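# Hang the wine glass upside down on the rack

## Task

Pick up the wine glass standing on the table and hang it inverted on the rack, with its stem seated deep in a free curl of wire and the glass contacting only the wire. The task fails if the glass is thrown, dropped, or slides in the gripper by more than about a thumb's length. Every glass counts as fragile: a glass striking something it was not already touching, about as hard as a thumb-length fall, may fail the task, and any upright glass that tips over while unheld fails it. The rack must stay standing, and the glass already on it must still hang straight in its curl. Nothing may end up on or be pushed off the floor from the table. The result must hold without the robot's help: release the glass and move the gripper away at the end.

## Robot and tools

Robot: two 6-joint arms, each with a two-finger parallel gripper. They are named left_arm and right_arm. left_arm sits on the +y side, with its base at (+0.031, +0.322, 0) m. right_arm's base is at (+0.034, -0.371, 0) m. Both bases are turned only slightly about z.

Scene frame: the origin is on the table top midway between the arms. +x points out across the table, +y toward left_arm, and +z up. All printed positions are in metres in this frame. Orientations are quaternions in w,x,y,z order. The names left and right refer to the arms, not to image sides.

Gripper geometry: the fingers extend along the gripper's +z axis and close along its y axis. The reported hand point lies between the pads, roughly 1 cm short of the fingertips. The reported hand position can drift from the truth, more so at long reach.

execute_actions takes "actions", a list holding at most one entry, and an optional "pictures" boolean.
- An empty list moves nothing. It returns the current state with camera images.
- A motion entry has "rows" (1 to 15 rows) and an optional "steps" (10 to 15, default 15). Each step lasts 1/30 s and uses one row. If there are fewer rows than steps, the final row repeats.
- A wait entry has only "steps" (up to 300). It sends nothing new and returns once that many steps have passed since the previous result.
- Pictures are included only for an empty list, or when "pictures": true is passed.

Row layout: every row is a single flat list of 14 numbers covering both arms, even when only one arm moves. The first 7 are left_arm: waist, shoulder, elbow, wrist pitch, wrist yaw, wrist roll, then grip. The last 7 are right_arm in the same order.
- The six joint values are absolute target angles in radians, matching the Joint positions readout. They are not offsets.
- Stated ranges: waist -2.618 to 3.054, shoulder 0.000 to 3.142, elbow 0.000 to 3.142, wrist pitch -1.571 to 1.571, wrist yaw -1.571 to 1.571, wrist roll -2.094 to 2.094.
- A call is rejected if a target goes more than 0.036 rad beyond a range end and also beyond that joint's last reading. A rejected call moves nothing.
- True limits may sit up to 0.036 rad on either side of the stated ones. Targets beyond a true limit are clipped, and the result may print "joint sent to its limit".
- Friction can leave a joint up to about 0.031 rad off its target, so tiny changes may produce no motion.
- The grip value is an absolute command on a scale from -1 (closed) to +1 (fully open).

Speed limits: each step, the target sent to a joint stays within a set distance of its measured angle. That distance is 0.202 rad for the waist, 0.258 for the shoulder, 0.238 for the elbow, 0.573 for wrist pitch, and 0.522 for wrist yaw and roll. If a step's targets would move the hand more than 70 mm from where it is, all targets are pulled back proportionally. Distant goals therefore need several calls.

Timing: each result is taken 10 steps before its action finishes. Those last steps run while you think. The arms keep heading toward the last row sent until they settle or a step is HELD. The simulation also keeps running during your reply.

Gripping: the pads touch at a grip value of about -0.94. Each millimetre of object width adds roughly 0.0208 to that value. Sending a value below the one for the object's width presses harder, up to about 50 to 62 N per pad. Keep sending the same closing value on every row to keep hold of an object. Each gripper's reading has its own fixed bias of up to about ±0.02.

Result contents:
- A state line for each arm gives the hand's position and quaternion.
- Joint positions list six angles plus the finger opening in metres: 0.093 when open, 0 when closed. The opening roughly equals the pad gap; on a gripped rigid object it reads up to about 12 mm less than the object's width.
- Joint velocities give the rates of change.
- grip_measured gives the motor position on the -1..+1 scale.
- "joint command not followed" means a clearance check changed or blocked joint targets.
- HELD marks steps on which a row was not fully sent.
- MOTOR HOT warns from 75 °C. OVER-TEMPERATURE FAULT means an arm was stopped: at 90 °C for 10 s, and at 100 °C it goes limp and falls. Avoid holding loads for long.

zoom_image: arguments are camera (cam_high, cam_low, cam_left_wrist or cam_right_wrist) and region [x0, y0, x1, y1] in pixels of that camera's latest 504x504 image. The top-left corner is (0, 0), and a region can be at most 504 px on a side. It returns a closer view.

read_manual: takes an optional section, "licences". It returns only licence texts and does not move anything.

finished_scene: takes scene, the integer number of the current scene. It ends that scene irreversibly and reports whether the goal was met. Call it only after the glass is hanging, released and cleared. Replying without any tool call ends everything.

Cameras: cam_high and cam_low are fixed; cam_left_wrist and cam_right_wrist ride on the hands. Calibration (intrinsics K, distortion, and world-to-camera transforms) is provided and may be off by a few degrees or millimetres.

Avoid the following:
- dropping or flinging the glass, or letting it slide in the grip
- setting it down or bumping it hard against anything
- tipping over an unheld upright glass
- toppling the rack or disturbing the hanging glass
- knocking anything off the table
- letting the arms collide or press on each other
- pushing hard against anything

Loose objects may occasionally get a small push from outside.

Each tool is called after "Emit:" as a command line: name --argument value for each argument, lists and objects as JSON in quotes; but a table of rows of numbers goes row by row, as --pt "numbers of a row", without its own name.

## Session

Emit:
execute_actions --actions '[]'

Scene clock: 0.00 s of 4800.00 s.
left_arm: end_effector_position=(+0.4498, +0.4185, +0.1163) grip_measured=+0.988 end_effector_quat_wxyz=(-0.368, +0.715, -0.544, +0.241) | right_arm: end_effector_position=(+0.1171, -0.6729, +0.2247) grip_measured=+1.000 end_effector_quat_wxyz=(+0.542, +0.557, +0.534, +0.333)
Joint positions: left_arm=[ 0.063  1.546  0.846  0.033 -0.13  -1.602  0.093] | right_arm=[-1.755  1.632  1.204 -1.306 -1.376 -0.379  0.093]
Joint velocities: left_arm=[-0.002  0.012 -0.002 -0.037 -0.007  0.051 -0.001] | right_arm=[-0.017 -0.017  0.017  0.022 -0.081 -0.037  0.   ]
Motor temperatures (°C, as the motors report them): left_arm=[22 23 25 25 24 25] | right_arm=[22 23 22 23 23 23]
camera_calibration (this result's frames):
cam_left_wrist: T_world_to_cam=[[0.578715, 0.137272, 0.803894, -0.417115], [-0.0596769, -0.975961, 0.209614, 0.451415], [0.813344, -0.169281, -0.556611, -0.152946], [0, 0, 0, 1]] pos_world=[0.392727, 0.471931, 0.155562]
cam_right_wrist: T_world_to_cam=[[-0.225271, -0.179881, -0.957547, 0.120634], [-0.202431, 0.970003, -0.134597, 0.745635], [0.953035, 0.163516, -0.254927, 0.131767], [0, 0, 0, 1]] pos_world=[0.0525363, -0.723115, 0.249464]

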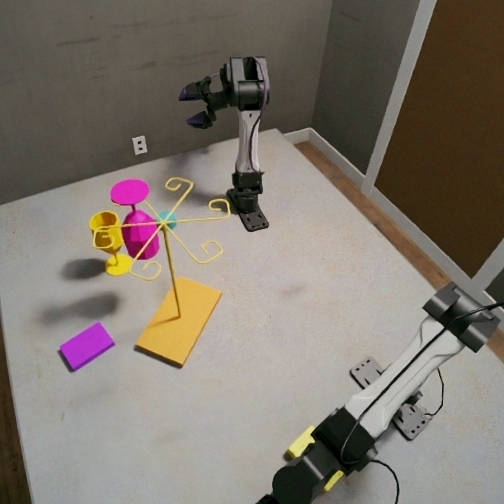

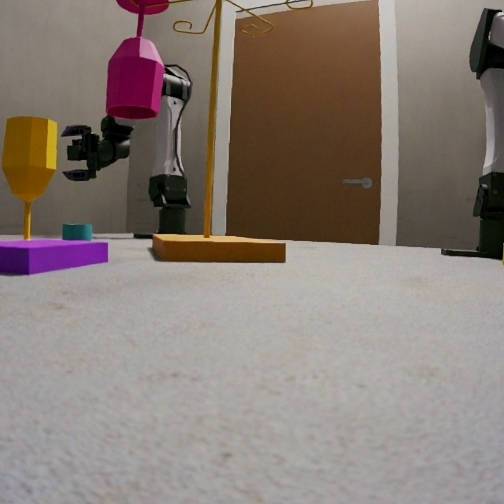

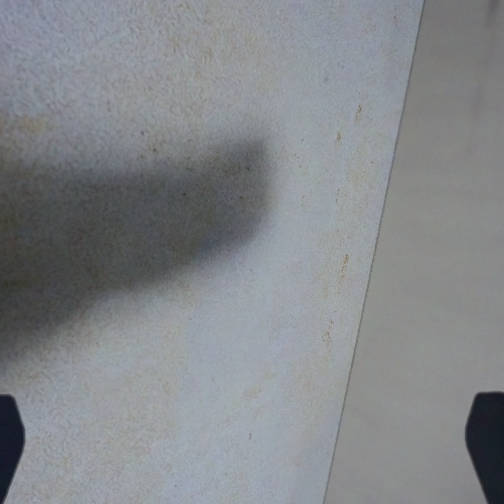

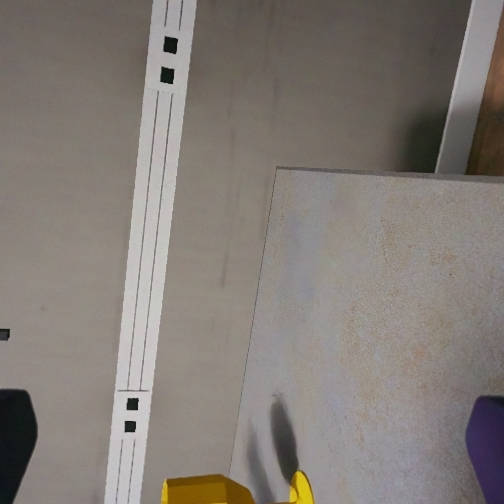

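Emit:
execute_actions --actions '[{"rows":[[0.063,1.546,0.846,0.033,-0.13,-1.602,1,-0.6,2.12,1.82,-1.25,-1.571,-1.571,1]]}]'

Emit:
execute_actions --actions '[{"steps":30}]'

Emit:
execute_actions --actions '[{"rows":[[0.063,1.546,0.846,0.033,-0.13,-1.602,1,-0.2,2.12,1.82,-1.25,-1.571,-1.571,1]]}]'

Emit:
execute_actions --actions '[{"steps":30}]' --pictures true

Emit:
zoom_image --camera "cam_high" --region '[70, 140, 260, 330]'

Scene clock: 0.73 s of 4800.00 s.
left_arm: end_effector_position=(+0.4498, +0.4185, +0.1163) grip_measured=+0.988 end_effector_quat_wxyz=(-0.368, +0.715, -0.544, +0.241) | right_arm: end_effector_position=(+0.1819, -0.7325, +0.2311) grip_measured=+1.000 end_effector_quat_wxyz=(+0.613, +0.342, +0.653, +0.286)
Joint positions: left_arm=[ 0.063  1.546  0.846  0.033 -0.13  -1.602  0.093] | right_arm=[-1.523  1.939  1.536 -1.289 -1.484 -0.774  0.093]
Joint velocities: left_arm=[-0.002  0.012  0.007 -0.022 -0.037  0.022 -0.   ] | right_arm=[ 1.463  2.015  2.02   0.344 -0.52  -2.205  0.   ]
Motor temperatures (°C, as the motors report them): left_arm=[22 23 25 26 24 25] | right_arm=[22 23 22 23 23 23]
Steps of this call (steps 1 to 17: nothing new was sent; steps 18 to 22: the first 5 steps of this action). Readings (joint positions):
18: left_arm=[0.063 1.546 0.846 0.033 -0.130 -1.602] | right_arm=[-1.733 1.663 1.239 -1.328 -1.390 -0.450]
19: left_arm=[0.063 1.546 0.846 0.033 -0.130 -1.602] | right_arm=[-1.686 1.725 1.312 -1.326 -1.420 -0.533]
21: left_arm=[0.063 1.546 0.846 0.033 -0.130 -1.602] | right_arm=[-1.577 1.867 1.464 -1.300 -1.467 -0.695]
22: the state above

Scene clock: 1.73 s of 4800.00 s.
left_arm: end_effector_position=(+0.4498, +0.4185, +0.1163) grip_measured=+0.988 end_effector_quat_wxyz=(-0.368, +0.715, -0.544, +0.241) | right_arm: end_effector_position=(+0.4568, -0.5090, +0.2374) grip_measured=+1.000 end_effector_quat_wxyz=(+0.637, -0.294, +0.647, +0.300)
Joint positions: left_arm=[ 0.063  1.546  0.846  0.033 -0.13  -1.602  0.093] | right_arm=[-0.601  2.134  1.8   -1.241 -1.561 -1.562  0.093]
Joint velocities: left_arm=[ 0.007  0.002  0.007 -0.037  0.022 -0.022 -0.001] | right_arm=[-0.002  0.007 -0.017 -0.022  0.066 -0.007  0.   ]
Motor temperatures (°C, as the motors report them): left_arm=[22 23 25 26 24 25] | right_arm=[22 23 22 23 23 23]
Kept back: nothing.
Steps of this call (steps 1 to 10: the last 10 steps of your previous action; steps 11 to 30: the robot went on to your last target). Readings (joint positions):
1: left_arm=[0.063 1.546 0.846 0.033 -0.130 -1.602] | right_arm=[-1.470 2.005 1.606 -1.280 -1.496 -0.856]
2: left_arm=[0.063 1.546 0.846 0.033 -0.130 -1.602] | right_arm=[-1.416 2.060 1.670 -1.269 -1.505 -0.939]
4: left_arm=[0.063 1.546 0.846 0.033 -0.130 -1.602] | right_arm=[-1.304 2.122 1.747 -1.247 -1.519 -1.105]
8: left_arm=[0.063 1.546 0.846 0.033 -0.130 -1.602] | right_arm=[-1.068 2.134 1.790 -1.240 -1.538 -1.336]
30: the state above

Scene clock: 1.90 s of 4800.00 s.
left_arm: end_effector_position=(+0.4498, +0.4185, +0.1163) grip_measured=+0.988 end_effector_quat_wxyz=(-0.368, +0.715, -0.544, +0.241) | right_arm: end_effector_position=(+0.4756, -0.4251, +0.2375) grip_measured=+1.000 end_effector_quat_wxyz=(+0.605, -0.355, +0.615, +0.360)
Joint positions: left_arm=[ 0.063  1.546  0.846  0.033 -0.13  -1.602  0.093] | right_arm=[-0.408  2.134  1.8   -1.241 -1.562 -1.562  0.093]
Joint velocities: left_arm=[ 0.002 -0.012  0.007 -0.007  0.022  0.037 -0.001] | right_arm=[ 1.619  0.002  0.017 -0.037 -0.007 -0.022  0.   ]
Motor temperatures (°C, as the motors report them): left_arm=[22 23 25 26 24 25] | right_arm=[22 23 22 23 23 23]
Steps of this call (steps 1 to 5: the first 5 steps of this action). Readings (joint positions):
1: left_arm=[0.063 1.546 0.846 0.033 -0.130 -1.602] | right_arm=[-0.586 2.134 1.800 -1.241 -1.562 -1.562]
2: left_arm=[0.063 1.546 0.846 0.033 -0.130 -1.602] | right_arm=[-0.558 2.134 1.800 -1.241 -1.562 -1.562]
4: left_arm=[0.063 1.546 0.846 0.033 -0.130 -1.602] | right_arm=[-0.464 2.134 1.800 -1.241 -1.562 -1.562]
5: the state above

Scene clock: 2.90 s of 4800.00 s.
left_arm: end_effector_position=(+0.4498, +0.4185, +0.1163) grip_measured=+0.988 end_effector_quat_wxyz=(-0.368, +0.715, -0.544, +0.241) | right_arm: end_effector_position=(+0.4773, -0.3333, +0.2375) grip_measured=+1.000 end_effector_quat_wxyz=(+0.565, -0.417, +0.575, +0.420)
Joint positions: left_arm=[ 0.063  1.546  0.846  0.033 -0.13  -1.602  0.093] | right_arm=[-0.201  2.134  1.8   -1.242 -1.562 -1.564  0.093]
Joint velocities: left_arm=[ 0.017 -0.017  0.007 -0.007 -0.007 -0.037 -0.   ] | right_arm=[ 0.002 -0.002  0.002 -0.022  0.022 -0.081  0.   ]
Motor temperatures (°C, as the motors report them): left_arm=[22 23 26 26 24 25] | right_arm=[22 24 22 23 24 23]
Kept back: nothing.
Steps of this call (steps 1 to 10: the last 10 steps of your previous action; steps 11 to 30: the robot went on to your last target). Readings (joint positions):
1: left_arm=[0.063 1.546 0.846 0.033 -0.130 -1.602] | right_arm=[-0.349 2.134 1.800 -1.241 -1.562 -1.562]
2: left_arm=[0.063 1.546 0.846 0.033 -0.130 -1.602] | right_arm=[-0.290 2.134 1.800 -1.241 -1.562 -1.562]
4: left_arm=[0.063 1.546 0.846 0.033 -0.130 -1.602] | right_arm=[-0.196 2.134 1.800 -1.241 -1.562 -1.563]
8: left_arm=[0.063 1.546 0.846 0.033 -0.130 -1.602] | right_arm=[-0.162 2.134 1.800 -1.242 -1.562 -1.564]
30: the state above
All arms were judged still, so your last target was given up. Only a new action makes them travel on or press farther. Fingers that are still opening or closing keep moving.
camera_calibration (this result's frames):
cam_left_wrist: T_world_to_cam=[[0.578715, 0.137272, 0.803894, -0.417115], [-0.0596769, -0.975961, 0.209614, 0.451415], [0.813344, -0.169281, -0.556611, -0.152946], [0, 0, 0, 1]] pos_world=[0.392727, 0.471931, 0.155562]
cam_right_wrist: T_world_to_cam=[[0.957938, -0.286841, 0.00874971, -0.554803], [-0.11147, -0.400016, -0.909704, 0.174874], [0.264441, 0.870465, -0.415165, 0.338568], [0, 0, 0, 1]] pos_world=[0.461429, -0.383899, 0.3045]

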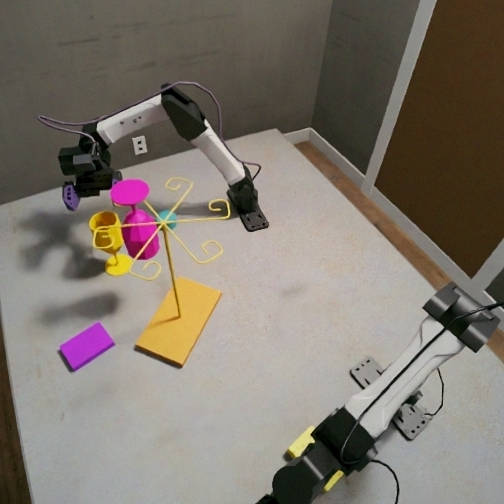

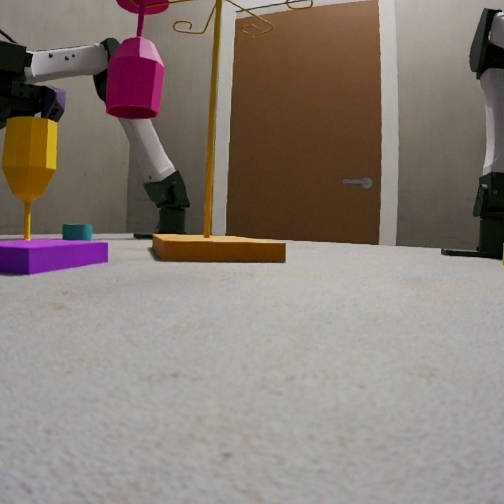

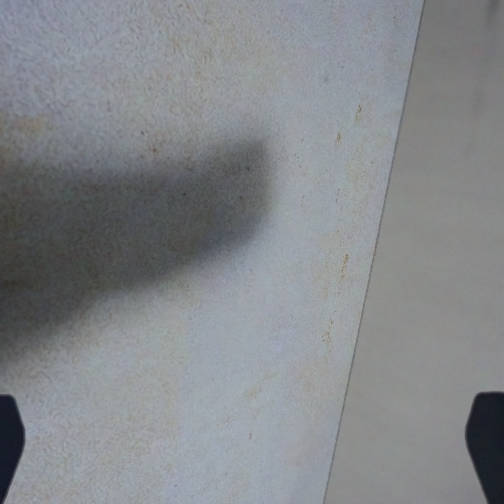

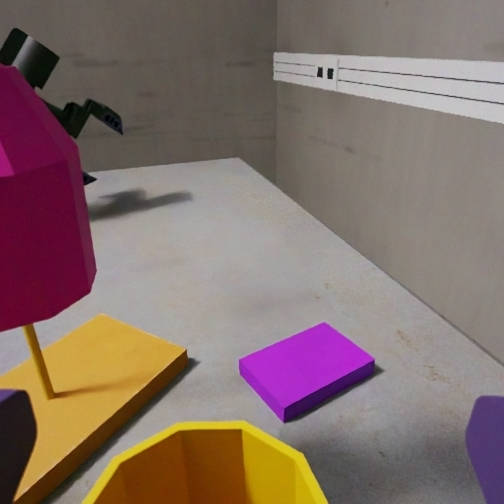

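Region (70, 140, 260, 330) of cam_high's 504x504 image, scaled by 2.653, with more detail than that image has.

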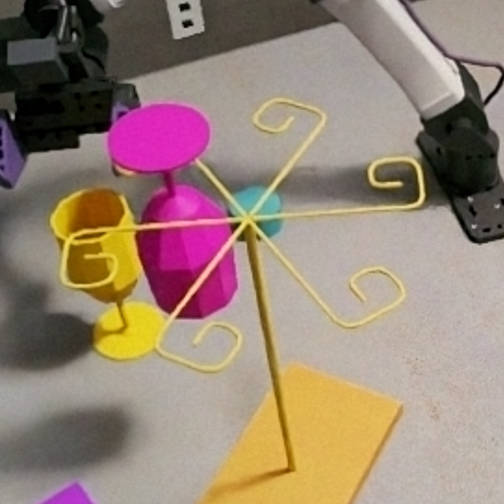

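Emit:
execute_actions --actions '[{"rows":[[0.063,1.546,0.846,0.033,-0.13,-1.602,1,-0.17,2.07,1.71,-1.2,-1.571,-1.571,1]]}]'

Emit:
execute_actions --actions '[{"rows":[[0.063,1.546,0.846,0.033,-0.13,-1.602,1,-0.17,2.135,1.59,-1.02,-1.571,-1.571,1]]}]'

Emit:
execute_actions --actions '[{"rows":[[0.063,1.546,0.846,0.033,-0.13,-1.602,1,-0.17,2.2,1.49,-0.85,-1.571,-1.571,1]]}]'

Emit:
execute_actions --actions '[{"rows":[[0.063,1.546,0.846,0.033,-0.13,-1.602,1,-0.13,2.22,1.55,-0.88,-1.571,-1.571,1]]}]'

Emit:
execute_actions --actions '[{"steps":20}]' --pictures true

Scene clock: 3.73 s of 4800.00 s.
left_arm: end_effector_position=(+0.4498, +0.4185, +0.1163) grip_measured=+0.988 end_effector_quat_wxyz=(-0.368, +0.715, -0.544, +0.241) | right_arm: end_effector_position=(+0.4658, -0.3203, +0.2355) grip_measured=+1.000 end_effector_quat_wxyz=(+0.558, -0.419, +0.573, +0.430)
Joint positions: left_arm=[ 0.063  1.546  0.846  0.033 -0.13  -1.602  0.093] | right_arm=[-0.179  2.094  1.728 -1.224 -1.564 -1.565  0.093]
Joint velocities: left_arm=[-0.007 -0.002  0.007 -0.037  0.037 -0.007 -0.001] | right_arm=[ 0.125 -0.066 -0.066  0.066 -0.037 -0.022  0.   ]
Motor temperatures (°C, as the motors report them): left_arm=[22 23 26 26 24 25] | right_arm=[22 24 22 23 24 23]
Steps of this call (steps 1 to 20: nothing new was sent; steps 21 to 25: the first 5 steps of this action). Readings (joint positions):
21: left_arm=[0.063 1.546 0.846 0.033 -0.130 -1.602] | right_arm=[-0.199 2.126 1.784 -1.229 -1.564 -1.565]
22: left_arm=[0.063 1.546 0.846 0.033 -0.130 -1.602] | right_arm=[-0.195 2.113 1.759 -1.225 -1.564 -1.565]
24: left_arm=[0.063 1.546 0.846 0.033 -0.130 -1.602] | right_arm=[-0.184 2.097 1.732 -1.225 -1.564 -1.565]
25: the state above

Scene clock: 4.23 s of 4800.00 s.
left_arm: end_effector_position=(+0.4498, +0.4185, +0.1163) grip_measured=+0.988 end_effector_quat_wxyz=(-0.368, +0.715, -0.544, +0.241) | right_arm: end_effector_position=(+0.4637, -0.3172, +0.1980) grip_measured=+1.000 end_effector_quat_wxyz=(+0.557, -0.415, +0.571, +0.437)
Joint positions: left_arm=[ 0.063  1.546  0.846  0.033 -0.13  -1.602  0.093] | right_arm=[-0.173  2.121  1.612 -1.094 -1.573 -1.565  0.093]
Joint velocities: left_arm=[-0.002  0.017  0.012  0.037 -0.007 -0.066  0.   ] | right_arm=[-0.012  0.359 -0.339  0.344  0.066  0.037  0.   ]
Motor temperatures (°C, as the motors report them): left_arm=[22 23 26 26 24 25] | right_arm=[22 24 22 23 24 23]
Steps of this call (steps 1 to 10: the last 10 steps of your previous action; steps 11 to 15: the first 5 steps of this action). Readings (joint positions):
11: left_arm=[0.063 1.546 0.846 0.033 -0.130 -1.602] | right_arm=[-0.173 2.090 1.704 -1.179 -1.570 -1.565]
12: left_arm=[0.063 1.546 0.846 0.033 -0.130 -1.602] | right_arm=[-0.173 2.089 1.675 -1.146 -1.574 -1.565]
14: left_arm=[0.063 1.546 0.846 0.033 -0.130 -1.602] | right_arm=[-0.173 2.108 1.625 -1.107 -1.574 -1.565]
15: the state above

Scene clock: 4.73 s of 4800.00 s.
left_arm: end_effector_position=(+0.4498, +0.4185, +0.1163) grip_measured=+0.988 end_effector_quat_wxyz=(-0.368, +0.715, -0.544, +0.241) | right_arm: end_effector_position=(+0.4641, -0.3173, +0.1511) grip_measured=+1.000 end_effector_quat_wxyz=(+0.560, -0.418, +0.568, +0.434)
Joint positions: left_arm=[ 0.063  1.546  0.846  0.033 -0.13  -1.602  0.093] | right_arm=[-0.173  2.182  1.511 -0.921 -1.575 -1.566  0.093]
Joint velocities: left_arm=[-0.012 -0.002  0.002  0.007 -0.066  0.007 -0.   ] | right_arm=[-0.007  0.379 -0.281  0.344  0.066 -0.037  0.   ]
Motor temperatures (°C, as the motors report them): left_arm=[22 23 26 26 24 25] | right_arm=[22 24 22 23 24 23]
Steps of this call (steps 1 to 10: the last 10 steps of your previous action; steps 11 to 15: the first 5 steps of this action). Readings (joint positions):
11: left_arm=[0.063 1.546 0.846 0.033 -0.130 -1.602] | right_arm=[-0.173 2.144 1.579 -1.006 -1.574 -1.566]
12: left_arm=[0.063 1.546 0.846 0.033 -0.130 -1.602] | right_arm=[-0.173 2.146 1.558 -0.974 -1.576 -1.566]
14: left_arm=[0.063 1.546 0.846 0.033 -0.130 -1.602] | right_arm=[-0.173 2.169 1.522 -0.934 -1.576 -1.566]
15: the state above

Scene clock: 5.23 s of 4800.00 s.
left_arm: end_effector_position=(+0.4498, +0.4185, +0.1163) grip_measured=+0.988 end_effector_quat_wxyz=(-0.368, +0.715, -0.544, +0.241) | right_arm: end_effector_position=(+0.4697, -0.3048, +0.1441) grip_measured=+1.000 end_effector_quat_wxyz=(+0.560, -0.439, +0.554, +0.432)
Joint positions: left_arm=[ 0.063  1.546  0.846  0.033 -0.13  -1.602  0.093] | right_arm=[-0.139  2.21   1.53  -0.872 -1.571 -1.566  0.093]
Joint velocities: left_arm=[ 0.002  0.012  0.017 -0.022 -0.007 -0.007  0.001] | right_arm=[ 0.208 -0.002  0.085 -0.037  0.037  0.022  0.   ]
Motor temperatures (°C, as the motors report them): left_arm=[22 23 26 27 24 25] | right_arm=[22 24 22 23 24 23]
Steps of this call (steps 1 to 10: the last 10 steps of your previous action; steps 11 to 15: the first 5 steps of this action). Readings (joint positions):
11: left_arm=[0.063 1.546 0.846 0.033 -0.130 -1.602] | right_arm=[-0.169 2.206 1.502 -0.872 -1.571 -1.566]
12: left_arm=[0.063 1.546 0.846 0.033 -0.130 -1.602] | right_arm=[-0.163 2.209 1.512 -0.872 -1.571 -1.566]
14: left_arm=[0.063 1.546 0.846 0.033 -0.130 -1.602] | right_arm=[-0.146 2.210 1.526 -0.872 -1.571 -1.566]
15: the state above

Scene clock: 5.90 s of 4800.00 s.
left_arm: end_effector_position=(+0.4498, +0.4185, +0.1163) grip_measured=+0.988 end_effector_quat_wxyz=(-0.368, +0.715, -0.544, +0.241) | right_arm: end_effector_position=(+0.4695, -0.3012, +0.1445) grip_measured=+1.000 end_effector_quat_wxyz=(+0.558, -0.442, +0.551, +0.434)
Joint positions: left_arm=[ 0.063  1.546  0.846  0.033 -0.13  -1.602  0.093] | right_arm=[-0.131  2.21   1.532 -0.872 -1.571 -1.566  0.093]
Joint velocities: left_arm=[-0.002  0.007  0.017 -0.007  0.037 -0.022 -0.001] | right_arm=[-0.022 -0.002  0.022 -0.022  0.007 -0.007  0.   ]
Motor temperatures (°C, as the motors report them): left_arm=[22 24 26 27 24 25] | right_arm=[22 25 22 23 24 23]
Kept back: nothing.
Steps of this call (steps 1 to 10: the last 10 steps of your previous action; steps 11 to 15: the robot went on to your last target; steps 16 to 20: nothing new was sent). Readings (joint positions):
1: left_arm=[0.063 1.546 0.846 0.033 -0.130 -1.602] | right_arm=[-0.134 2.210 1.532 -0.872 -1.571 -1.566]
2: left_arm=[0.063 1.546 0.846 0.033 -0.130 -1.602] | right_arm=[-0.131 2.210 1.532 -0.872 -1.571 -1.566]
4: left_arm=[0.063 1.546 0.846 0.033 -0.130 -1.602] | right_arm=[-0.131 2.210 1.532 -0.872 -1.571 -1.566]
8: left_arm=[0.063 1.546 0.846 0.033 -0.130 -1.602] | right_arm=[-0.131 2.210 1.532 -0.872 -1.571 -1.566]
20: the state above
All arms were judged still, so your last target was given up. Only a new action makes them travel on or press farther. Fingers that are still opening or closing keep moving.
camera_calibration (this result's frames):
cam_left_wrist: T_world_to_cam=[[0.578715, 0.137272, 0.803894, -0.417115], [-0.0596769, -0.975961, 0.209614, 0.451415], [0.813344, -0.169281, -0.556611, -0.152946], [0, 0, 0, 1]] pos_world=[0.392727, 0.471931, 0.155562]
cam_right_wrist: T_world_to_cam=[[0.975145, -0.218569, 0.0363349, -0.528766], [-0.0565898, -0.404235, -0.912903, 0.0757276], [0.214221, 0.888156, -0.406557, 0.301729], [0, 0, 0, 1]] pos_world=[0.455273, -0.352943, 0.211014]

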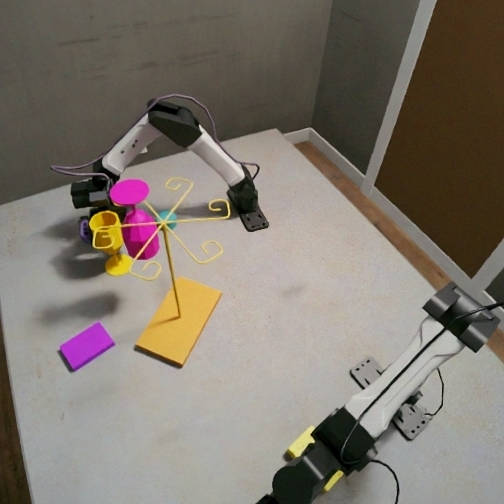

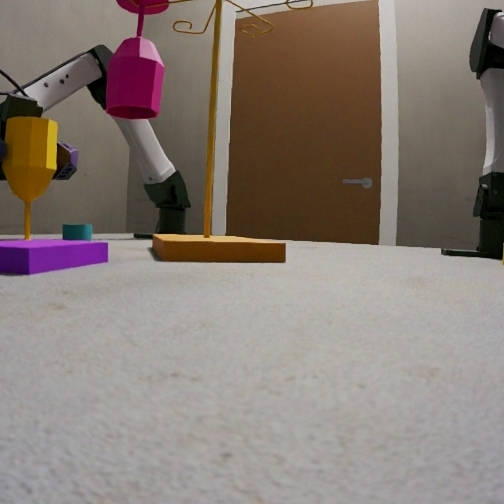

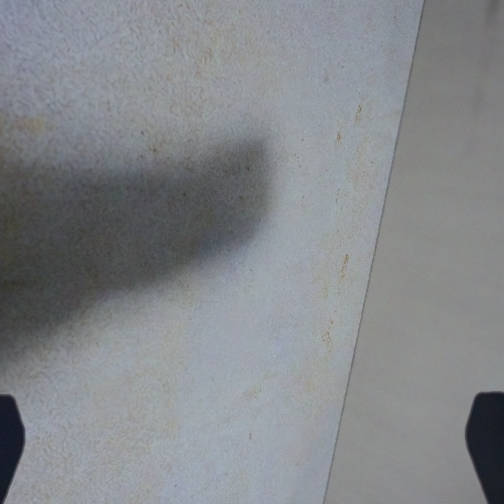

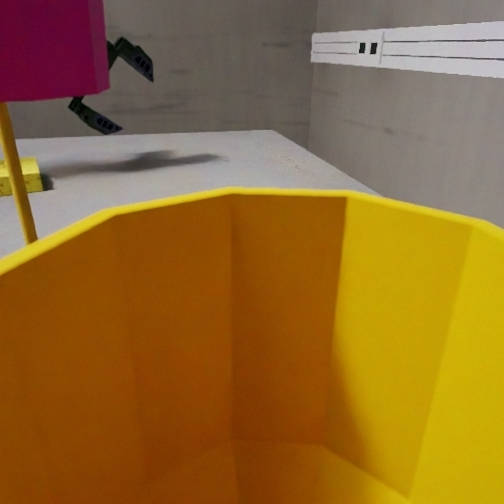

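Emit:
execute_actions --actions '[{"rows":[[0.063,1.546,0.846,0.033,-0.13,-1.602,1,-0.11,2.26,1.61,-0.93,-1.571,-1.571,1]]}]'

Emit:
execute_actions --actions '[{"rows":[[0.063,1.546,0.846,0.033,-0.13,-1.602,1,-0.11,2.26,1.61,-0.93,-1.571,-1.571,0.3]]}]'

Emit:
execute_actions --actions '[{"rows":[[0.063,1.546,0.846,0.033,-0.13,-1.602,1,-0.14,2.26,1.72,-1.03,-1.571,-1.571,0.3]]}]'

Emit:
execute_actions --actions '[{"rows":[[0.063,1.546,0.846,0.033,-0.13,-1.602,1,-0.5,2.13,1.8,-1.24,-1.571,-1.571,0.3]]}]'

Emit:
execute_actions --actions '[{"rows":[[0.063,1.546,0.846,0.033,-0.13,-1.602,1,-0.5,1.3,0.95,-1.22,-1.571,-1.571,0.3]]}]'

Emit:
execute_actions --actions '[{"steps":20}]'

Emit:
execute_actions --actions '[{"rows":[[0.063,1.546,0.846,0.033,-0.13,-1.602,1,-0.5,1.3,0.95,-1.22,1.59,-1.571,0.3]]}]'

Emit:
execute_actions --actions '[{"steps":60}]'

Emit:
execute_actions --actions '[{"rows":[[0.063,1.546,0.846,0.033,-0.13,-1.602,1,1.5,1.3,0.95,-1.22,1.59,-1.571,0.3]]}]'

Emit:
execute_actions --actions '[{"steps":45}]'

Emit:
execute_actions --actions '[{"rows":[[0.063,1.546,0.846,0.033,-0.13,-1.602,1,1.5,1.595,1.22,-1.18,1.59,-1.571,0.3]]}]'

Emit:
execute_actions --actions '[{"steps":25}]' --pictures true

Emit:
zoom_image --camera "cam_high" --region '[70, 140, 260, 330]'

Scene clock: 7.23 s of 4800.00 s.
left_arm: end_effector_position=(+0.4498, +0.4185, +0.1163) grip_measured=+0.988 end_effector_quat_wxyz=(-0.368, +0.715, -0.544, +0.241) | right_arm: end_effector_position=(+0.4776, -0.2981, +0.1443) grip_measured=+1.000 end_effector_quat_wxyz=(+0.555, -0.445, +0.550, +0.438)
Joint positions: left_arm=[ 0.063  1.546  0.846  0.033 -0.13  -1.602  0.093] | right_arm=[-0.119  2.244  1.589 -0.901 -1.571 -1.566  0.093]
Joint velocities: left_arm=[-0.012  0.002 -0.012  0.037  0.037 -0.037  0.   ] | right_arm=[ 0.051  0.061  0.037 -0.051 -0.037  0.007  0.   ]
Motor temperatures (°C, as the motors report them): left_arm=[22 24 26 27 24 25] | right_arm=[22 25 23 23 24 23]
Steps of this call (steps 1 to 35: nothing new was sent; steps 36 to 40: the first 5 steps of this action). Readings (joint positions):
36: left_arm=[0.063 1.546 0.846 0.033 -0.130 -1.602] | right_arm=[-0.129 2.216 1.544 -0.886 -1.571 -1.566]
37: left_arm=[0.063 1.546 0.846 0.033 -0.130 -1.602] | right_arm=[-0.127 2.228 1.564 -0.893 -1.571 -1.566]
39: left_arm=[0.063 1.546 0.846 0.033 -0.130 -1.602] | right_arm=[-0.121 2.241 1.586 -0.898 -1.571 -1.566]
40: the state above

Scene clock: 7.73 s of 4800.00 s.
left_arm: end_effector_position=(+0.4498, +0.4185, +0.1163) grip_measured=+0.988 end_effector_quat_wxyz=(-0.368, +0.715, -0.544, +0.241) | right_arm: end_effector_position=(+0.4762, -0.2966, +0.1436) grip_measured=+0.499 end_effector_quat_wxyz=(+0.550, -0.440, +0.553, +0.445)
Joint positions: left_arm=[ 0.063  1.546  0.846  0.033 -0.13  -1.602  0.093] | right_arm=[-0.116  2.246  1.59  -0.919 -1.572 -1.567  0.069]
Joint velocities: left_arm=[-0.002 -0.012  0.012 -0.007 -0.066 -0.051 -0.001] | right_arm=[-0.007 -0.007 -0.022  0.007 -0.037 -0.095 -0.001]
Motor temperatures (°C, as the motors report them): left_arm=[22 24 26 27 24 25] | right_arm=[22 25 23 23 24 23]
Steps of this call (steps 1 to 10: the last 10 steps of your previous action; steps 11 to 15: the first 5 steps of this action). Readings (joint positions):
11: left_arm=[0.063 1.546 0.846 0.033 -0.130 -1.602] | right_arm=[-0.116 2.246 1.590 -0.917 -1.571 -1.566]
12: left_arm=[0.063 1.546 0.846 0.033 -0.130 -1.602] | right_arm=[-0.116 2.246 1.590 -0.919 -1.572 -1.567]
14: left_arm=[0.063 1.546 0.846 0.033 -0.130 -1.602] | right_arm=[-0.116 2.246 1.590 -0.919 -1.572 -1.567]
15: the state above

Scene clock: 8.23 s of 4800.00 s.
left_arm: end_effector_position=(+0.4498, +0.4185, +0.1163) grip_measured=+0.988 end_effector_quat_wxyz=(-0.368, +0.715, -0.544, +0.241) | right_arm: end_effector_position=(+0.4906, -0.3061, +0.1614) grip_measured=+0.499 end_effector_quat_wxyz=(+0.558, -0.445, +0.552, +0.432)
Joint positions: left_arm=[ 0.063  1.546  0.846  0.033 -0.13  -1.602  0.093] | right_arm=[-0.13   2.263  1.698 -0.983 -1.566 -1.568  0.069]
Joint velocities: left_arm=[ 0.007  0.007  0.002 -0.095  0.037 -0.066 -0.   ] | right_arm=[-0.09  -0.007  0.315 -0.066  0.022 -0.022 -0.   ]
Motor temperatures (°C, as the motors report them): left_arm=[22 24 26 27 24 25] | right_arm=[22 25 23 23 24 23]
Steps of this call (steps 1 to 10: the last 10 steps of your previous action; steps 11 to 15: the first 5 steps of this action). Readings (joint positions):
11: left_arm=[0.063 1.546 0.846 0.033 -0.130 -1.602] | right_arm=[-0.117 2.251 1.611 -0.945 -1.569 -1.568]
12: left_arm=[0.063 1.546 0.846 0.033 -0.130 -1.602] | right_arm=[-0.119 2.260 1.642 -0.963 -1.566 -1.568]
14: left_arm=[0.063 1.546 0.846 0.033 -0.130 -1.602] | right_arm=[-0.126 2.263 1.685 -0.978 -1.566 -1.568]
15: the state above

Scene clock: 8.73 s of 4800.00 s.
left_arm: end_effector_position=(+0.4498, +0.4185, +0.1163) grip_measured=+0.988 end_effector_quat_wxyz=(-0.368, +0.715, -0.544, +0.241) | right_arm: end_effector_position=(+0.4888, -0.3705, +0.1907) grip_measured=+0.499 end_effector_quat_wxyz=(+0.577, -0.394, +0.593, +0.399)
Joint positions: left_arm=[ 0.063  1.546  0.846  0.033 -0.13  -1.602  0.093] | right_arm=[-0.276  2.213  1.742 -1.117 -1.556 -1.569  0.069]
Joint velocities: left_arm=[-0.017 -0.002 -0.012 -0.037 -0.022  0.007 -0.   ] | right_arm=[-1.233 -0.418  0.281 -0.418 -0.022 -0.037 -0.   ]
Motor temperatures (°C, as the motors report them): left_arm=[22 24 26 27 24 25] | right_arm=[22 25 23 23 24 23]
Steps of this call (steps 1 to 10: the last 10 steps of your previous action; steps 11 to 15: the first 5 steps of this action). Readings (joint positions):
11: left_arm=[0.063 1.546 0.846 0.033 -0.130 -1.602] | right_arm=[-0.147 2.259 1.711 -1.035 -1.562 -1.569]
12: left_arm=[0.063 1.546 0.846 0.033 -0.130 -1.602] | right_arm=[-0.166 2.252 1.716 -1.061 -1.558 -1.569]
14: left_arm=[0.063 1.546 0.846 0.033 -0.130 -1.602] | right_arm=[-0.233 2.228 1.732 -1.101 -1.556 -1.569]
15: the state above

Scene clock: 9.23 s of 4800.00 s.
left_arm: end_effector_position=(+0.4498, +0.4185, +0.1163) grip_measured=+0.988 end_effector_quat_wxyz=(-0.368, +0.715, -0.544, +0.241) | right_arm: end_effector_position=(+0.3963, -0.4171, +0.2488) grip_measured=+0.499 end_effector_quat_wxyz=(+0.614, -0.316, +0.639, +0.339)
Joint positions: left_arm=[ 0.063  1.546  0.846  0.033 -0.13  -1.602  0.093] | right_arm=[-0.504  1.797  1.377 -1.194 -1.554 -1.569  0.069]
Joint velocities: left_arm=[-0.002  0.007 -0.002  0.007  0.051  0.007  0.001] | right_arm=[-0.002 -2.606 -2.484 -0.271 -0.037  0.022 -0.   ]
Motor temperatures (°C, as the motors report them): left_arm=[22 24 26 27 24 25] | right_arm=[22 26 23 23 24 23]
Steps of this call (steps 1 to 10: the last 10 steps of your previous action; steps 11 to 15: the first 5 steps of this action). Readings (joint positions):
11: left_arm=[0.063 1.546 0.846 0.033 -0.130 -1.602] | right_arm=[-0.518 2.106 1.736 -1.181 -1.560 -1.569]
12: left_arm=[0.063 1.546 0.846 0.033 -0.130 -1.602] | right_arm=[-0.512 2.043 1.645 -1.180 -1.555 -1.570]
14: left_arm=[0.063 1.546 0.846 0.033 -0.130 -1.602] | right_arm=[-0.504 1.886 1.464 -1.190 -1.553 -1.569]
15: the state above

Scene clock: 9.90 s of 4800.00 s.
left_arm: end_effector_position=(+0.4498, +0.4185, +0.1163) grip_measured=+0.988 end_effector_quat_wxyz=(-0.368, +0.715, -0.544, +0.241) | right_arm: end_effector_position=(+0.2937, -0.3456, +0.2696) grip_measured=+0.499 end_effector_quat_wxyz=(+0.625, -0.333, +0.628, +0.323)
Joint positions: left_arm=[ 0.063  1.546  0.846  0.033 -0.13  -1.602  0.093] | right_arm=[-0.503  1.291  0.964 -1.233 -1.56  -1.569  0.069]
Joint velocities: left_arm=[ 0.017 -0.012  0.022  0.007 -0.037  0.022  0.   ] | right_arm=[-0.002 -0.002  0.002  0.007  0.022  0.037 -0.   ]
Motor temperatures (°C, as the motors report them): left_arm=[22 24 26 27 24 25] | right_arm=[22 26 23 23 24 23]
Kept back: nothing.
Steps of this call (steps 1 to 10: the last 10 steps of your previous action; steps 11 to 20: the robot went on to your last target). Readings (joint positions):
1: left_arm=[0.063 1.546 0.846 0.033 -0.130 -1.602] | right_arm=[-0.504 1.705 1.291 -1.197 -1.556 -1.569]
2: left_arm=[0.063 1.546 0.846 0.033 -0.130 -1.602] | right_arm=[-0.504 1.609 1.207 -1.199 -1.558 -1.569]
4: left_arm=[0.063 1.546 0.846 0.033 -0.130 -1.602] | right_arm=[-0.504 1.420 1.052 -1.212 -1.559 -1.569]
8: left_arm=[0.063 1.546 0.846 0.033 -0.130 -1.602] | right_arm=[-0.503 1.291 0.971 -1.241 -1.560 -1.569]
20: the state above

Scene clock: 10.07 s of 4800.00 s.
left_arm: end_effector_position=(+0.4498, +0.4185, +0.1163) grip_measured=+0.988 end_effector_quat_wxyz=(-0.368, +0.715, -0.544, +0.241) | right_arm: end_effector_position=(+0.2835, -0.3624, +0.1915) grip_measured=+0.499 end_effector_quat_wxyz=(+0.459, -0.399, +0.758, +0.235)
Joint positions: left_arm=[ 0.063  1.546  0.846  0.033 -0.13  -1.602  0.093] | right_arm=[-0.503  1.292  0.961 -1.229 -1.083 -1.569  0.069]
Joint velocities: left_arm=[ 0.002  0.012 -0.007  0.007  0.022  0.037  0.   ] | right_arm=[-0.007  0.002 -0.017 -0.007  2.923  0.007  0.001]
Motor temperatures (°C, as the motors report them): left_arm=[22 24 26 27 24 25] | right_arm=[22 26 23 23 24 23]
Steps of this call (steps 1 to 5: the first 5 steps of this action). Readings (joint positions):
1: left_arm=[0.063 1.546 0.846 0.033 -0.130 -1.602] | right_arm=[-0.503 1.291 0.964 -1.231 -1.491 -1.569]
2: left_arm=[0.063 1.546 0.846 0.033 -0.130 -1.602] | right_arm=[-0.503 1.291 0.964 -1.230 -1.389 -1.569]
4: left_arm=[0.063 1.546 0.846 0.033 -0.130 -1.602] | right_arm=[-0.503 1.292 0.961 -1.229 -1.184 -1.569]
5: the state above

Scene clock: 12.07 s of 4800.00 s.
left_arm: end_effector_position=(+0.4498, +0.4185, +0.1163) grip_measured=+0.988 end_effector_quat_wxyz=(-0.368, +0.715, -0.544, +0.241) | right_arm: end_effector_position=(+0.1023, -0.6226, +0.2645) grip_measured=+0.499 end_effector_quat_wxyz=(+0.613, +0.329, -0.640, +0.327)
Joint positions: left_arm=[ 0.063  1.546  0.846  0.033 -0.13  -1.602  0.093] | right_arm=[-0.503  1.292  0.961 -1.227  1.535 -1.569  0.069]
Joint velocities: left_arm=[-0.007  0.002 -0.007  0.007 -0.022 -0.051  0.001] | right_arm=[ 0.017 -0.007  0.002  0.037 -0.022 -0.007 -0.002]
Motor temperatures (°C, as the motors report them): left_arm=[22 24 27 28 24 25] | right_arm=[22 25 23 23 24 23]
joint sent to its limit (right arm) — the command would take joint 5 (wrist yaw) past its upper limit, so that joint was sent only as far as its limit.
Kept back: nothing.
Steps of this call (steps 1 to 10: the last 10 steps of your previous action; steps 11 to 60: the robot went on to your last target). Readings (joint positions):
1: left_arm=[0.063 1.546 0.846 0.033 -0.130 -1.602] | right_arm=[-0.503 1.292 0.961 -1.228 -0.981 -1.569]
2: left_arm=[0.063 1.546 0.846 0.033 -0.130 -1.602] | right_arm=[-0.503 1.292 0.961 -1.228 -0.881 -1.569]
4: left_arm=[0.063 1.546 0.846 0.033 -0.130 -1.602] | right_arm=[-0.503 1.292 0.961 -1.228 -0.680 -1.569]
8: left_arm=[0.063 1.546 0.846 0.033 -0.130 -1.602] | right_arm=[-0.503 1.292 0.961 -1.228 -0.281 -1.569]
60: the state above
All arms were judged still, so your last target was given up. Only a new action makes them travel on or press farther. Fingers that are still opening or closing keep moving.

Scene clock: 12.23 s of 4800.00 s.
left_arm: end_effector_position=(+0.4498, +0.4185, +0.1163) grip_measured=+0.988 end_effector_quat_wxyz=(-0.368, +0.715, -0.544, +0.241) | right_arm: end_effector_position=(+0.1808, -0.5868, +0.2649) grip_measured=+0.500 end_effector_quat_wxyz=(+0.550, +0.429, -0.577, +0.425)
Joint positions: left_arm=[ 0.063  1.546  0.846  0.033 -0.13  -1.602  0.093] | right_arm=[-0.171  1.292  0.961 -1.223  1.538 -1.569  0.069]
Joint velocities: left_arm=[-0.002  0.002  0.002  0.022 -0.037 -0.022 -0.   ] | right_arm=[ 2.181 -0.002  0.012 -0.022  0.051  0.066 -0.001]
Motor temperatures (°C, as the motors report them): left_arm=[22 24 27 28 24 25] | right_arm=[22 25 23 23 24 23]
joint sent to its limit (right arm) — the command would take joint 5 (wrist yaw) past its upper limit, so that joint was sent only as far as its limit.
Steps of this call (steps 1 to 5: the first 5 steps of this action). Readings (joint positions):
1: left_arm=[0.063 1.546 0.846 0.033 -0.130 -1.602] | right_arm=[-0.472 1.292 0.961 -1.229 1.536 -1.569]
2: left_arm=[0.063 1.546 0.846 0.033 -0.130 -1.602] | right_arm=[-0.402 1.292 0.961 -1.229 1.537 -1.569]
4: left_arm=[0.063 1.546 0.846 0.033 -0.130 -1.602] | right_arm=[-0.248 1.292 0.961 -1.225 1.538 -1.569]
5: the state above

Scene clock: 13.73 s of 4800.00 s.
left_arm: end_effector_position=(+0.4498, +0.4185, +0.1163) grip_measured=+0.988 end_effector_quat_wxyz=(-0.368, +0.715, -0.544, +0.241) | right_arm: end_effector_position=(+0.2351, -0.2027, +0.2659) grip_measured=+0.500 end_effector_quat_wxyz=(+0.052, +0.713, -0.072, +0.695)
Joint positions: left_arm=[ 0.063  1.546  0.846  0.033 -0.13  -1.602  0.093] | right_arm=[ 1.498  1.292  0.961 -1.215  1.543 -1.569  0.069]
Joint velocities: left_arm=[-0.022  0.002  0.017 -0.007 -0.037 -0.037  0.   ] | right_arm=[-0.002  0.002  0.002 -0.022 -0.081  0.066  0.001]
Motor temperatures (°C, as the motors report them): left_arm=[22 25 27 28 24 25] | right_arm=[22 25 23 23 24 23]
joint sent to its limit (right arm) — the command would take joint 5 (wrist yaw) past its upper limit, so that joint was sent only as far as its limit.
Kept back: nothing.
Steps of this call (steps 1 to 10: the last 10 steps of your previous action; steps 11 to 45: the robot went on to your last target). Readings (joint positions):
1: left_arm=[0.063 1.546 0.846 0.033 -0.130 -1.602] | right_arm=[-0.095 1.292 0.961 -1.223 1.538 -1.569]
2: left_arm=[0.063 1.546 0.846 0.033 -0.130 -1.602] | right_arm=[-0.018 1.292 0.961 -1.222 1.539 -1.569]
4: left_arm=[0.063 1.546 0.846 0.033 -0.130 -1.602] | right_arm=[0.135 1.292 0.961 -1.221 1.539 -1.569]
8: left_arm=[0.063 1.546 0.846 0.033 -0.130 -1.602] | right_arm=[0.442 1.292 0.961 -1.219 1.541 -1.569]
45: the state above
All arms were judged still, so your last target was given up. Only a new action makes them travel on or press farther. Fingers that are still opening or closing keep moving.

Scene clock: 13.90 s of 4800.00 s.
left_arm: end_effector_position=(+0.4498, +0.4185, +0.1163) grip_measured=+0.988 end_effector_quat_wxyz=(-0.368, +0.715, -0.544, +0.241) | right_arm: end_effector_position=(+0.2479, -0.1324, +0.2677) grip_measured=+0.500 end_effector_quat_wxyz=(+0.055, +0.711, -0.070, +0.697)
Joint positions: left_arm=[ 0.063  1.546  0.846  0.033 -0.13  -1.602  0.093] | right_arm=[ 1.497  1.573  1.205 -1.184  1.55  -1.57   0.069]
Joint velocities: left_arm=[-0.002 -0.017 -0.007 -0.037  0.007  0.125 -0.   ] | right_arm=[-0.012  0.818  0.125  0.3   -0.051  0.007 -0.001]
Motor temperatures (°C, as the motors report them): left_arm=[22 25 27 28 24 25] | right_arm=[22 25 23 23 24 23]
joint sent to its limit (right arm) — the command would take joint 5 (wrist yaw) past its upper limit, so that joint was sent only as far as its limit.
Steps of this call (steps 1 to 5: the first 5 steps of this action). Readings (joint positions):
1: left_arm=[0.063 1.546 0.846 0.033 -0.130 -1.602] | right_arm=[1.497 1.329 1.001 -1.243 1.536 -1.569]
2: left_arm=[0.063 1.546 0.846 0.033 -0.130 -1.602] | right_arm=[1.496 1.403 1.078 -1.246 1.539 -1.570]
4: left_arm=[0.063 1.546 0.846 0.033 -0.130 -1.602] | right_arm=[1.496 1.536 1.190 -1.200 1.549 -1.570]
5: the state above

Scene clock: 14.73 s of 4800.00 s.
left_arm: end_effector_position=(+0.4498, +0.4185, +0.1163) grip_measured=+0.988 end_effector_quat_wxyz=(-0.368, +0.715, -0.544, +0.241) | right_arm: end_effector_position=(+0.2488, -0.1270, +0.2586) grip_measured=+0.500 end_effector_quat_wxyz=(+0.064, +0.714, -0.061, +0.695)
Joint positions: left_arm=[ 0.063  1.546  0.846  0.033 -0.13  -1.602  0.093] | right_arm=[ 1.497  1.606  1.205 -1.179  1.544 -1.57   0.069]
Joint velocities: left_arm=[ 0.002  0.012 -0.002 -0.007 -0.022 -0.051 -0.001] | right_arm=[-0.007  0.002 -0.012  0.066  0.007 -0.022  0.001]
Motor temperatures (°C, as the motors report them): left_arm=[22 25 27 28 24 25] | right_arm=[22 25 23 23 24 23]
joint sent to its limit (right arm) — the command would take joint 5 (wrist yaw) past its upper limit, so that joint was sent only as far as its limit.
Kept back: nothing.
Steps of this call (steps 1 to 10: the last 10 steps of your previous action; steps 11 to 25: the robot went on to your last target). Readings (joint positions):
1: left_arm=[0.063 1.546 0.846 0.033 -0.130 -1.602] | right_arm=[1.497 1.593 1.205 -1.179 1.548 -1.570]
2: left_arm=[0.063 1.546 0.846 0.033 -0.130 -1.602] | right_arm=[1.497 1.604 1.205 -1.179 1.545 -1.570]
4: left_arm=[0.063 1.546 0.846 0.033 -0.130 -1.602] | right_arm=[1.497 1.606 1.205 -1.179 1.544 -1.570]
8: left_arm=[0.063 1.546 0.846 0.033 -0.130 -1.602] | right_arm=[1.497 1.606 1.205 -1.179 1.544 -1.570]
25: the state above
camera_calibration (this result's frames):
cam_left_wrist: T_world_to_cam=[[0.578715, 0.137272, 0.803894, -0.417115], [-0.0596769, -0.975961, 0.209614, 0.451415], [0.813344, -0.169281, -0.556611, -0.152946], [0, 0, 0, 1]] pos_world=[0.392727, 0.471931, 0.155562]
cam_right_wrist: T_world_to_cam=[[0.189177, 0.98152, -0.0288153, 0.0851359], [-0.370803, 0.0985791, 0.923465, -0.0950387], [0.90924, -0.164014, 0.3826, -0.269944], [0, 0, 0, 1]] pos_world=[0.194097, -0.118468, 0.193498]

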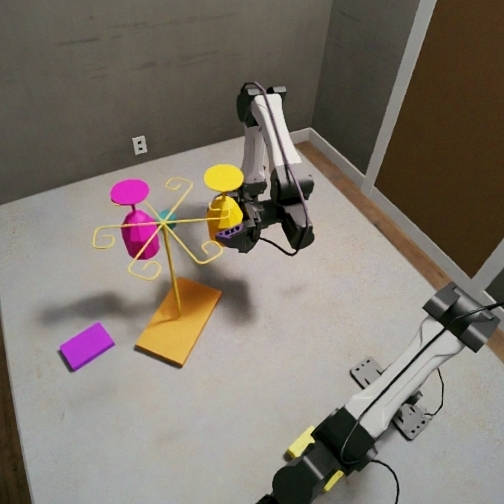

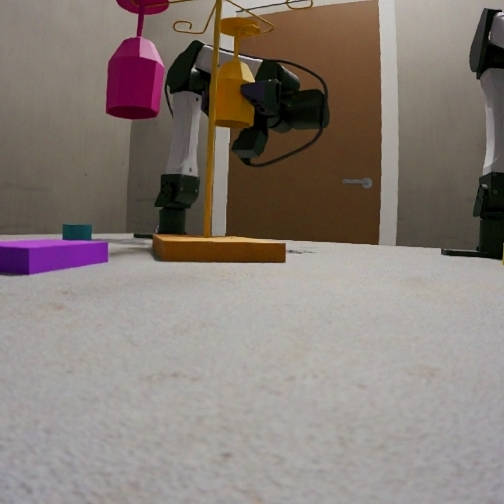

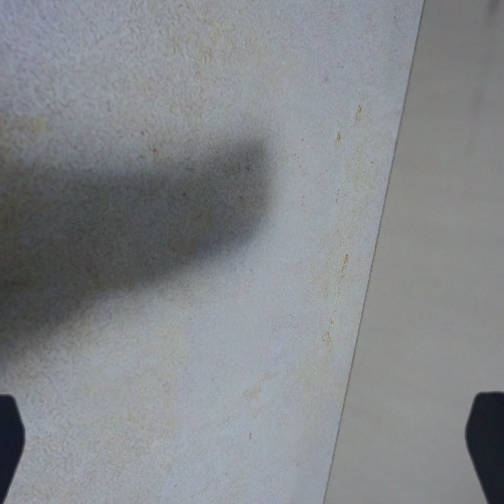

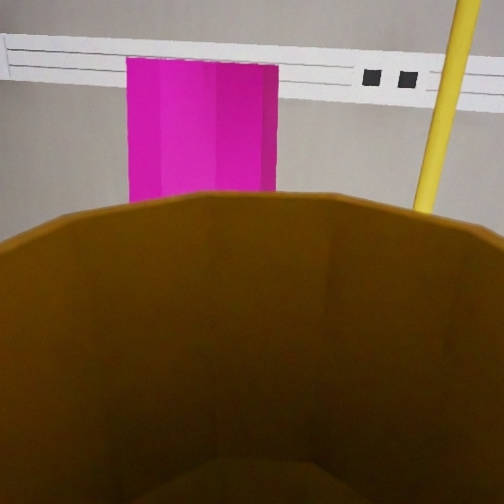

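Region (70, 140, 260, 330) of cam_high's 504x504 image, scaled by 2.653, with more detail than that image has.

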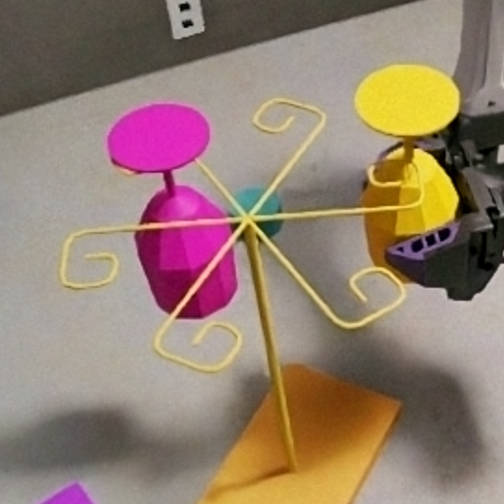

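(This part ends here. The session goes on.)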